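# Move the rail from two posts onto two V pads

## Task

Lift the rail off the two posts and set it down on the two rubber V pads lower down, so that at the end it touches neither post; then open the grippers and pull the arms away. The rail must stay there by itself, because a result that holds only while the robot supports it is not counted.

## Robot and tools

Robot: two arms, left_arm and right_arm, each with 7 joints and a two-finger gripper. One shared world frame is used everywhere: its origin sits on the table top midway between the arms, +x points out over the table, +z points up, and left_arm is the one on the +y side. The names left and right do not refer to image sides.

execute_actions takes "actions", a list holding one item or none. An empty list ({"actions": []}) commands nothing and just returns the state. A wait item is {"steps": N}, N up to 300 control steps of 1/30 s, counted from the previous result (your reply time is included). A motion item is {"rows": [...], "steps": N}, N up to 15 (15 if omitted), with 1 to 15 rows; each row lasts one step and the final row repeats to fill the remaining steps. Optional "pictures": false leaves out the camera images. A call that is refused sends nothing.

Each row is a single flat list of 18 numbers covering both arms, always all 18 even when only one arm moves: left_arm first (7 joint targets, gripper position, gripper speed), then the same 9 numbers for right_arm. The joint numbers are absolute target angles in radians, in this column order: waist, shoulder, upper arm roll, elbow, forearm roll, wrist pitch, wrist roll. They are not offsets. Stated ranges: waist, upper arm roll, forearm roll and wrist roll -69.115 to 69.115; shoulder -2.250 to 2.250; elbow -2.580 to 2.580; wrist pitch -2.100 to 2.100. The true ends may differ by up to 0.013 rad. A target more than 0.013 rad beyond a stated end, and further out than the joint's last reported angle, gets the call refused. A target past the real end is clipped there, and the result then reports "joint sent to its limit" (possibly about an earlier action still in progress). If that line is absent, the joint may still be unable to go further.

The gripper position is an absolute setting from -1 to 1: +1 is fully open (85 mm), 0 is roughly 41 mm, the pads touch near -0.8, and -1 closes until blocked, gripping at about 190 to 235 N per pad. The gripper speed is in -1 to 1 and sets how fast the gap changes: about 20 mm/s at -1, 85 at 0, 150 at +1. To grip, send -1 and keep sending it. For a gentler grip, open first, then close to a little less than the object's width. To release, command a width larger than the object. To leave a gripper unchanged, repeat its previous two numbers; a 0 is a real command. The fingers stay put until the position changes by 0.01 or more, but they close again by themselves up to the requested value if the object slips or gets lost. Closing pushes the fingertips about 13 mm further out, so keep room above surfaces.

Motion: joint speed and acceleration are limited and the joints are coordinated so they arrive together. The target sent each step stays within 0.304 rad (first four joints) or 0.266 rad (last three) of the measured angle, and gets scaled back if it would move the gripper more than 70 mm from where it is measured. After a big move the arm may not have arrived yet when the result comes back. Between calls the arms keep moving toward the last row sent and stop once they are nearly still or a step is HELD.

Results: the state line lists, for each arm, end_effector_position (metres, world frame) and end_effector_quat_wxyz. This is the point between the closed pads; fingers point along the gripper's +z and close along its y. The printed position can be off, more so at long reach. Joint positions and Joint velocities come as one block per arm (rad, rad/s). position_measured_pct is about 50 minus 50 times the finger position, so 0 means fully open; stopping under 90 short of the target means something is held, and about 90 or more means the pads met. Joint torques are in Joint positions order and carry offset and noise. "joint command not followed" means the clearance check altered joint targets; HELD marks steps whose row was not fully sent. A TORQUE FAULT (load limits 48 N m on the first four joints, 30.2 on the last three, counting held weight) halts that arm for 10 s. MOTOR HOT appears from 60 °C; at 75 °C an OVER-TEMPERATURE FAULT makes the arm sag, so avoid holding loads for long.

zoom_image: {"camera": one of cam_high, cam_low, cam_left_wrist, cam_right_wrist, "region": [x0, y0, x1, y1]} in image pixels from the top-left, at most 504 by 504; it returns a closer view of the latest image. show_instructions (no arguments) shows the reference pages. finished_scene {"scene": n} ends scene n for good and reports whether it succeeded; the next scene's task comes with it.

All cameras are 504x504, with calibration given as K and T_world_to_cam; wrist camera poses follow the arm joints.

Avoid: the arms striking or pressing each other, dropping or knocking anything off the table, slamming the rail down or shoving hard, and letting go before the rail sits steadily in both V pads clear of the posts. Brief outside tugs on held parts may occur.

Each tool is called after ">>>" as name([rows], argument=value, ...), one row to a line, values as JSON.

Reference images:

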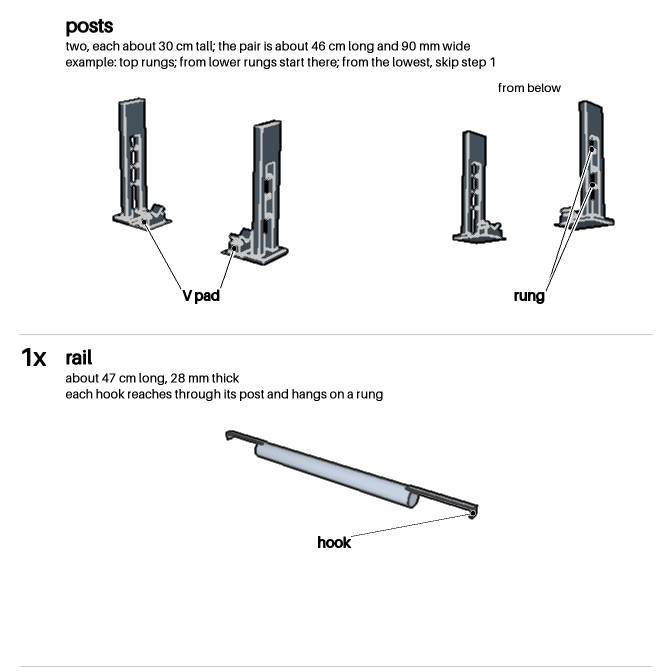

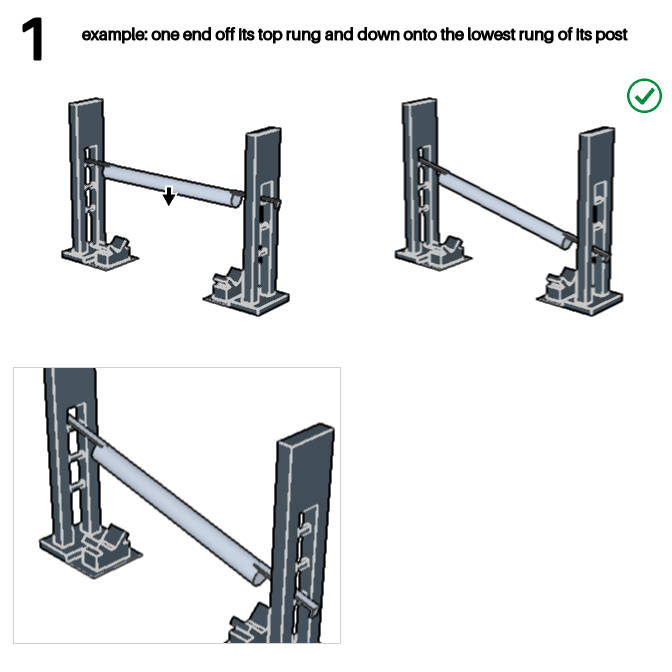

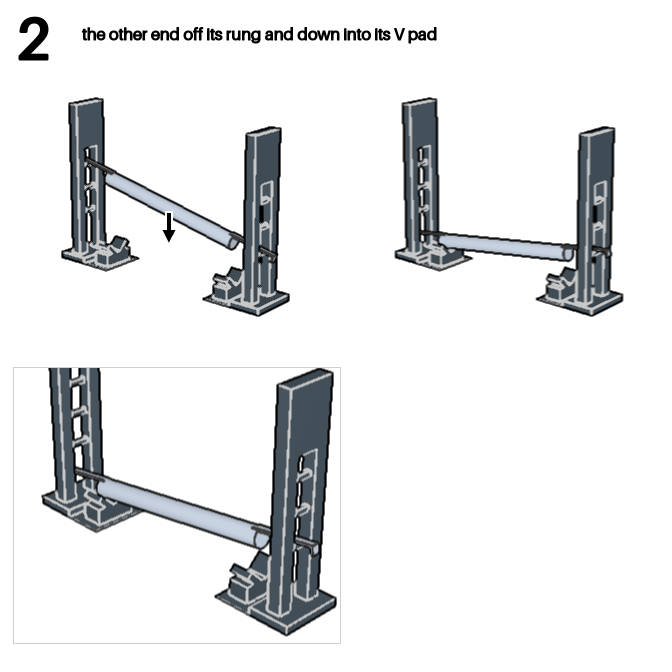

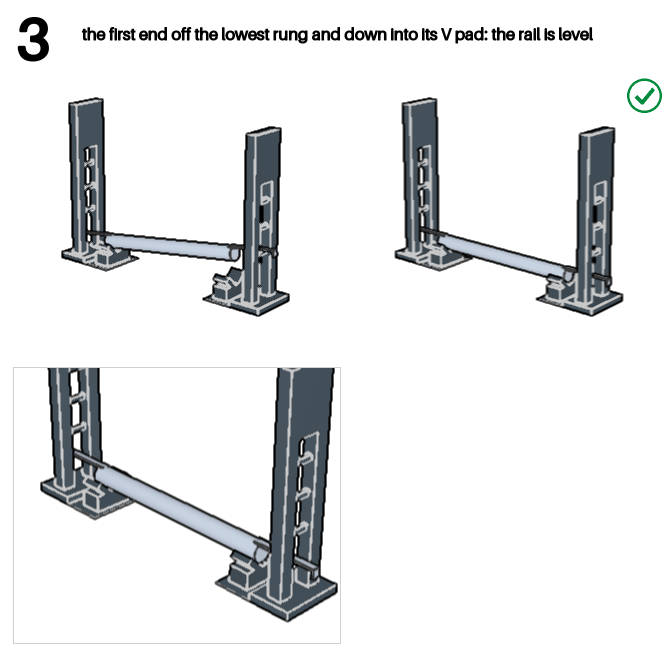

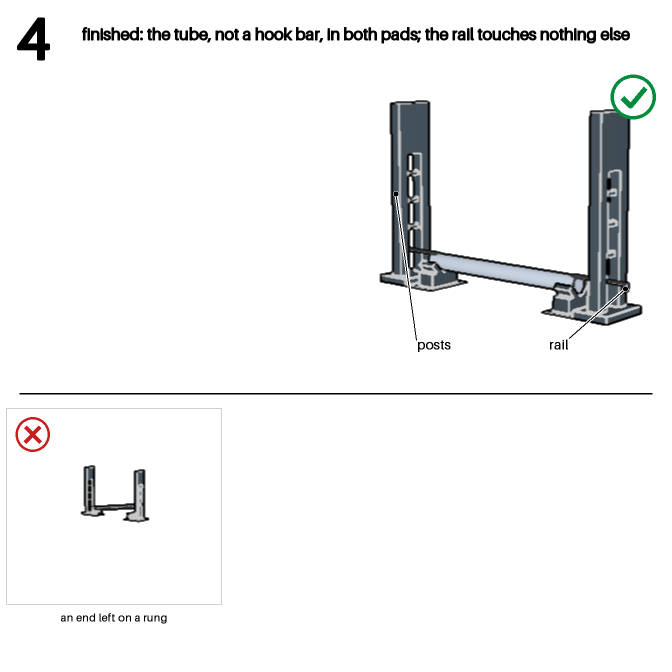

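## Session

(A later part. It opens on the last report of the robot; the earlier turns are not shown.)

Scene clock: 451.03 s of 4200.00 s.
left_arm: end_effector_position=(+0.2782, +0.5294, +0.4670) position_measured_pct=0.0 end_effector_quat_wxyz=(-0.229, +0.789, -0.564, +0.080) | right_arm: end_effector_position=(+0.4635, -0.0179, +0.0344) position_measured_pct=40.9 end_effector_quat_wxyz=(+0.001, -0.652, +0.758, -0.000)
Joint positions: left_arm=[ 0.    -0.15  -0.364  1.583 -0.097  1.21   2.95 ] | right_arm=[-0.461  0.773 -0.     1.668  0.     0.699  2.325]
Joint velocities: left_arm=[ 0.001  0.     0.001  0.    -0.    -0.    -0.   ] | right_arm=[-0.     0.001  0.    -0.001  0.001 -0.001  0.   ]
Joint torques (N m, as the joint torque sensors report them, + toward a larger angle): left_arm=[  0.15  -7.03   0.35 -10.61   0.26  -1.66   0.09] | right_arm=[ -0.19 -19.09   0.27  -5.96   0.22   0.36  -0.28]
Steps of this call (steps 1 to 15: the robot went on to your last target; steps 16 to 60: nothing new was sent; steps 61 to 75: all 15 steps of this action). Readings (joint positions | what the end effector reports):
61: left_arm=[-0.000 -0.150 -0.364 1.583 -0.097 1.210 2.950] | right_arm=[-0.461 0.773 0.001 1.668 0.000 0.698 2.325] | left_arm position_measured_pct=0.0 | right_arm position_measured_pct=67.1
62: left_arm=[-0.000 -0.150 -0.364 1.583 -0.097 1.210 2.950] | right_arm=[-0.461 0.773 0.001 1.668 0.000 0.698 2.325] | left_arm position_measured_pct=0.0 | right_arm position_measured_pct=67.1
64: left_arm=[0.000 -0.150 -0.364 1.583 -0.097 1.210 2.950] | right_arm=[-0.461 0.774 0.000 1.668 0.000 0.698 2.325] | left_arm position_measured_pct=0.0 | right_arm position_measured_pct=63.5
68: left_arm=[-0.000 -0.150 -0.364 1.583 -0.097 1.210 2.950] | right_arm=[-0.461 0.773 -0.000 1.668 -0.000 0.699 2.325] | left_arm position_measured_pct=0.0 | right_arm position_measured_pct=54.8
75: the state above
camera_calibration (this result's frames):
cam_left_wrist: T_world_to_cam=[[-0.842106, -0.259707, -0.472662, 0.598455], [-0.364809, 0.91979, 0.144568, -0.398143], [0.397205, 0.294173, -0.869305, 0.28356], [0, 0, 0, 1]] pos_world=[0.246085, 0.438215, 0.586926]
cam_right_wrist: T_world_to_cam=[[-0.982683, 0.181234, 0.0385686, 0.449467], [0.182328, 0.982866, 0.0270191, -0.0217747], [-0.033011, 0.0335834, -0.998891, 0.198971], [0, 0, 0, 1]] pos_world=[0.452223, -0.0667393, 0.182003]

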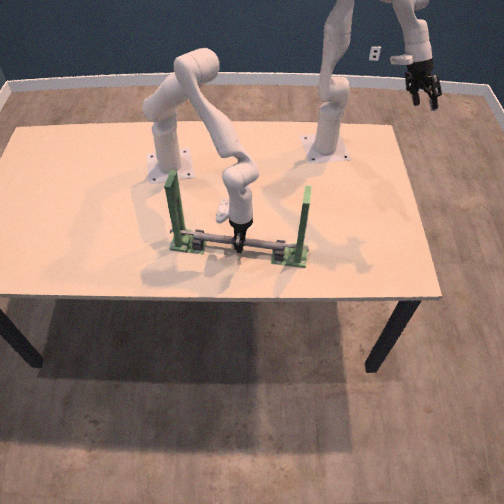

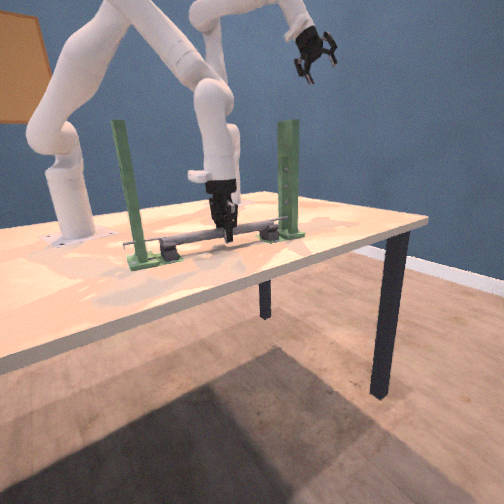

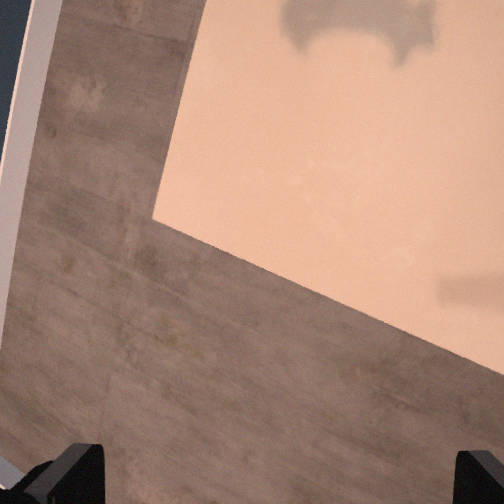

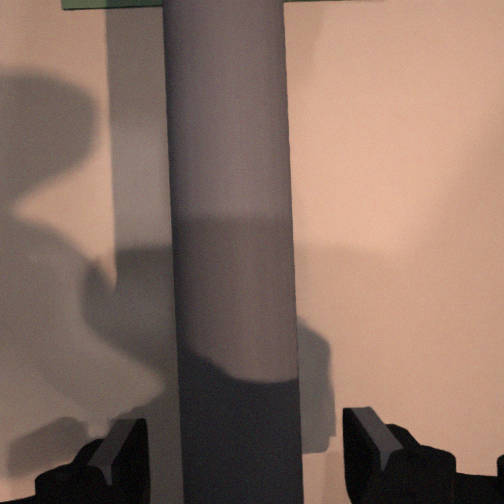

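>>> execute_actions([
  {"rows":[[0,-0.15,-0.364,1.583,-0.097,1.21,2.95,1,0.5,-0.4613,0.7501,0,1.661,0,0.7305,2.325,0.2,-0.3],[0,-0.15,-0.364,1.583,-0.097,1.21,2.95,1,0.5,-0.4613,0.7501,0,1.661,0,0.7305,2.325,0.2,-0.3],[0,-0.15,-0.364,1.583,-0.097,1.21,2.95,1,0.5,-0.4613,0.7273,0,1.6531,0,0.7612,2.325,0.2,-0.3],[0,-0.15,-0.364,1.583,-0.097,1.21,2.95,1,0.5,-0.4613,0.7273,0,1.6531,0,0.7612,2.325,0.2,-0.3],[0,-0.15,-0.364,1.583,-0.097,1.21,2.95,1,0.5,-0.4613,0.69,0,1.63,0,0.8216,2.325,0.2,-0.3],[0,-0.15,-0.364,1.583,-0.097,1.21,2.95,1,0.5,-0.4613,0.69,0,1.63,0,0.8216,2.325,0.2,-0.3],[0,-0.15,-0.364,1.583,-0.097,1.21,2.95,1,0.5,-0.4613,0.65,0,1.603,0,0.8886,2.325,0.2,-0.3],[0,-0.15,-0.364,1.583,-0.097,1.21,2.95,1,0.5,-0.4613,0.65,0,1.603,0,0.8886,2.325,0.2,-0.3],[0,-0.15,-0.364,1.583,-0.097,1.21,2.95,1,0.5,-0.4613,0.612,0,1.576,0,0.9536,2.325,0.2,-0.3],[0,-0.15,-0.364,1.583,-0.097,1.21,2.95,1,0.5,-0.4613,0.612,0,1.576,0,0.9536,2.325,0.2,-0.3],[0,-0.15,-0.364,1.583,-0.097,1.21,2.95,1,0.5,-0.4613,0.5772,0,1.5495,0,1.0149,2.325,0.2,-0.3]],"steps":15},
], pictures=false)

>>> execute_actions([
  {"rows":[[0,-0.15,-0.364,1.583,-0.097,1.21,2.95,1,0.5,-0.4613,0.4479,0,1.131,0,1.5627,2.325,1,0]],"steps":15},
], pictures=false)

>>> execute_actions([
  {"steps":30},
])

>>> zoom_image(camera="cam_low", region=[70,140,310,280])

>>> zoom_image(camera="cam_high", region=[150,160,330,280])

Scene clock: 463.73 s of 4200.00 s.
left_arm: end_effector_position=(+0.2782, +0.5294, +0.4670) position_measured_pct=0.0 end_effector_quat_wxyz=(-0.229, +0.789, -0.564, +0.080) | right_arm: end_effector_position=(+0.4639, -0.0176, +0.1520) position_measured_pct=40.1 end_effector_quat_wxyz=(-0.000, -0.652, +0.758, -0.000)
Joint positions: left_arm=[-0.    -0.15  -0.364  1.583 -0.097  1.21   2.95 ] | right_arm=[-0.461  0.59   0.     1.557  0.     0.996  2.325]
Joint velocities: left_arm=[-0.001  0.    -0.002  0.    -0.001 -0.002  0.   ] | right_arm=[ 0.    -0.234  0.001 -0.189  0.001  0.445  0.001]
Joint torques (N m, as the joint torque sensors report them, + toward a larger angle): left_arm=[  0.41  -6.87   0.15 -10.81   0.4   -1.59   0.21] | right_arm=[ -0.3  -14.1   -0.11  -6.3    0.25   0.24  -0.33]
Steps of this call (steps 1 to 15: the robot went on to your last target; steps 16 to 90: nothing new was sent; then 9.20 s passed at rest; steps 91 to 105: all 15 steps of this action). Readings (joint positions | what the end effector reports):
91: left_arm=[0.000 -0.150 -0.364 1.583 -0.097 1.210 2.950] | right_arm=[-0.461 0.772 -0.000 1.668 0.000 0.700 2.325] | left_arm position_measured_pct=0.0 | right_arm position_measured_pct=40.1
92: left_arm=[-0.000 -0.150 -0.364 1.583 -0.097 1.210 2.950] | right_arm=[-0.461 0.766 -0.000 1.667 -0.000 0.707 2.325] | left_arm position_measured_pct=0.0 | right_arm position_measured_pct=40.1
94: left_arm=[-0.000 -0.150 -0.364 1.583 -0.097 1.210 2.950] | right_arm=[-0.461 0.748 -0.000 1.661 -0.000 0.730 2.325] | left_arm position_measured_pct=0.0 | right_arm position_measured_pct=40.1
98: left_arm=[0.000 -0.150 -0.364 1.583 -0.097 1.210 2.950] | right_arm=[-0.461 0.697 -0.000 1.634 -0.000 0.809 2.325] | left_arm position_measured_pct=0.0 | right_arm position_measured_pct=40.1
105: the state above

Scene clock: 464.23 s of 4200.00 s.
left_arm: end_effector_position=(+0.2782, +0.5294, +0.4670) position_measured_pct=0.0 end_effector_quat_wxyz=(-0.229, +0.789, -0.564, +0.080) | right_arm: end_effector_position=(+0.4855, -0.0005, +0.3151) position_measured_pct=3.2 end_effector_quat_wxyz=(+0.036, -0.652, +0.758, -0.002)
Joint positions: left_arm=[-0.    -0.15  -0.364  1.583 -0.097  1.21   2.95 ] | right_arm=[-0.461  0.47  -0.     1.211  0.     1.39   2.325]
Joint velocities: left_arm=[ 0.001 -0.001 -0.001 -0.    -0.    -0.    -0.   ] | right_arm=[ 0.001 -0.174  0.    -0.623 -0.001  1.215  0.   ]
Joint torques (N m, as the joint torque sensors report them, + toward a larger angle): left_arm=[  0.2   -6.94   0.   -10.86   0.31  -1.68   0.07] | right_arm=[ -0.34 -16.14   0.32  -7.87   0.42   0.26  -0.37]
Steps of this call (steps 1 to 15: all 15 steps of this action). Readings (joint positions | what the end effector reports):
1: left_arm=[-0.000 -0.150 -0.364 1.583 -0.097 1.210 2.950] | right_arm=[-0.461 0.583 0.000 1.551 0.000 1.009 2.325] | left_arm position_measured_pct=0.0 | right_arm position_measured_pct=40.1
2: left_arm=[0.000 -0.150 -0.364 1.583 -0.097 1.210 2.950] | right_arm=[-0.461 0.575 0.000 1.542 0.000 1.023 2.325] | left_arm position_measured_pct=0.0 | right_arm position_measured_pct=39.3
4: left_arm=[-0.000 -0.150 -0.364 1.583 -0.097 1.210 2.950] | right_arm=[-0.461 0.556 -0.000 1.507 -0.000 1.062 2.325] | left_arm position_measured_pct=0.0 | right_arm position_measured_pct=35.3
8: left_arm=[0.000 -0.150 -0.364 1.583 -0.097 1.210 2.950] | right_arm=[-0.461 0.521 0.000 1.399 -0.000 1.153 2.325] | left_arm position_measured_pct=0.0 | right_arm position_measured_pct=23.8
15: the state above

Scene clock: 465.23 s of 4200.00 s.
left_arm: end_effector_position=(+0.2782, +0.5294, +0.4670) position_measured_pct=0.0 end_effector_quat_wxyz=(-0.229, +0.789, -0.564, +0.080) | right_arm: end_effector_position=(+0.4632, -0.0181, +0.3502) position_measured_pct=0.0 end_effector_quat_wxyz=(-0.000, -0.652, +0.758, +0.000)
Joint positions: left_arm=[-0.    -0.15  -0.364  1.583 -0.097  1.21   2.95 ] | right_arm=[-0.461  0.448 -0.     1.131  0.     1.563  2.325]
Joint velocities: left_arm=[ 0.001 -0.    -0.001  0.    -0.     0.    -0.001] | right_arm=[ 0.001  0.    -0.     0.001 -0.     0.     0.   ]
Joint torques (N m, as the joint torque sensors report them, + toward a larger angle): left_arm=[  0.28  -7.18   0.18 -10.59   0.31  -1.46   0.21] | right_arm=[ -0.18 -16.91  -0.17  -9.02   0.19   0.42  -0.35]
Steps of this call (steps 1 to 30: the robot went on to your last target). Readings (joint positions | what the end effector reports):
1: left_arm=[-0.000 -0.150 -0.364 1.583 -0.097 1.210 2.950] | right_arm=[-0.461 0.464 0.000 1.191 0.000 1.431 2.325] | left_arm position_measured_pct=0.0 | right_arm position_measured_pct=1.6
2: left_arm=[0.000 -0.150 -0.364 1.583 -0.097 1.210 2.950] | right_arm=[-0.461 0.459 0.000 1.172 0.000 1.471 2.325] | left_arm position_measured_pct=0.0 | right_arm position_measured_pct=0.8
4: left_arm=[-0.000 -0.150 -0.364 1.583 -0.097 1.210 2.950] | right_arm=[-0.461 0.451 0.000 1.144 0.000 1.534 2.325] | left_arm position_measured_pct=0.0 | right_arm position_measured_pct=0.4
8: left_arm=[0.000 -0.150 -0.364 1.583 -0.097 1.210 2.950] | right_arm=[-0.461 0.447 0.000 1.132 0.000 1.562 2.325] | left_arm position_measured_pct=0.0 | right_arm position_measured_pct=0.0
30: the state above
All arms were judged still, so your last target was given up. Only a new action makes them travel on or press farther. Fingers that are still opening or closing keep moving.
camera_calibration (this result's frames):
cam_left_wrist: T_world_to_cam=[[-0.842106, -0.259707, -0.472662, 0.598455], [-0.364809, 0.91979, 0.144568, -0.398143], [0.397205, 0.294173, -0.869305, 0.28356], [0, 0, 0, 1]] pos_world=[0.246085, 0.438215, 0.586926]
cam_right_wrist: T_world_to_cam=[[-0.982637, 0.181257, 0.0396232, 0.436627], [0.182346, 0.982895, 0.0258202, -0.0296023], [-0.0342653, 0.032597, -0.998881, 0.515017], [0, 0, 0, 1]] pos_world=[0.452091, -0.0668339, 0.497905]

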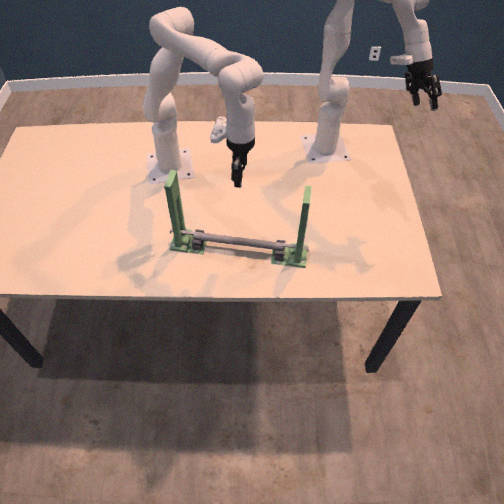

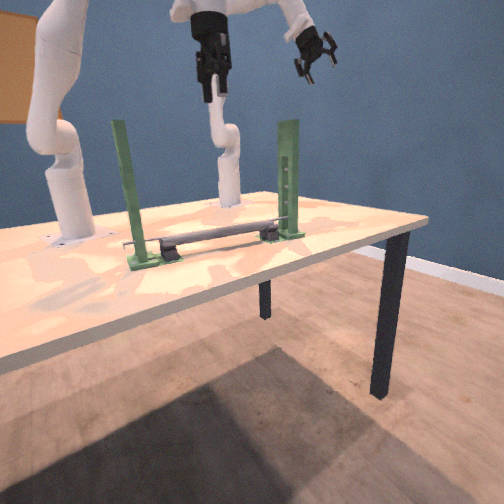

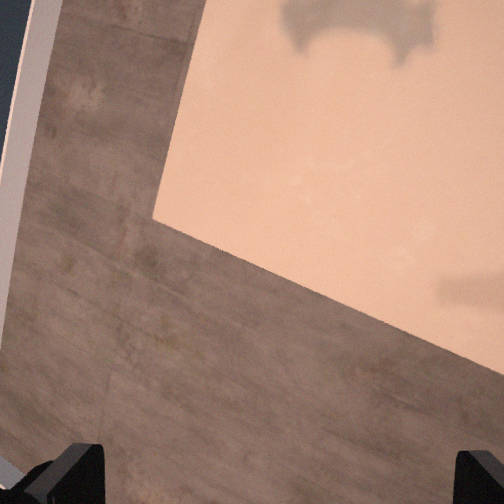

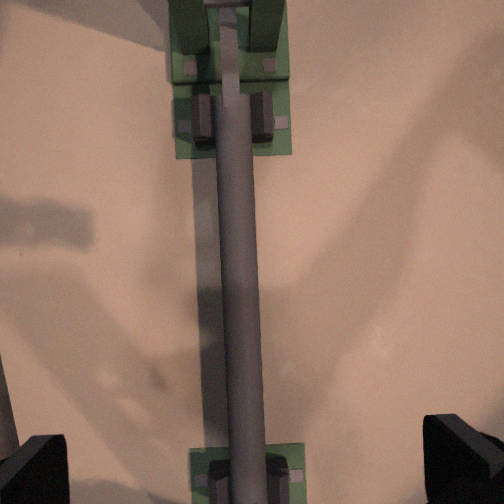

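Region (70, 140, 310, 280) of cam_low's 504x504 image, scaled by 2.100, with more detail than that image has; it fills the top 294 rows of this view, and the rest is white.

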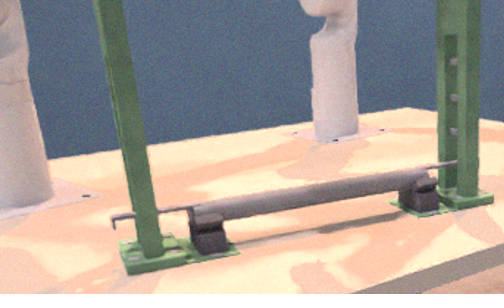

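Region (150, 160, 330, 280) of cam_high's 504x504 image, scaled by 2.800, with more detail than that image has.

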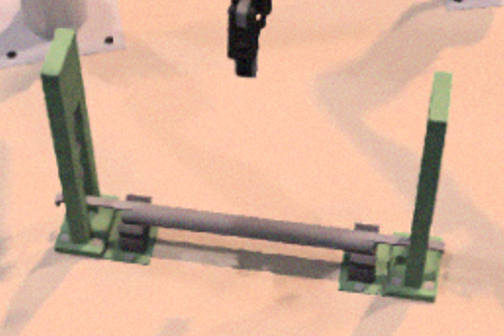

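>>> finished_scene(scene=1)

The scene is finished: the task was done.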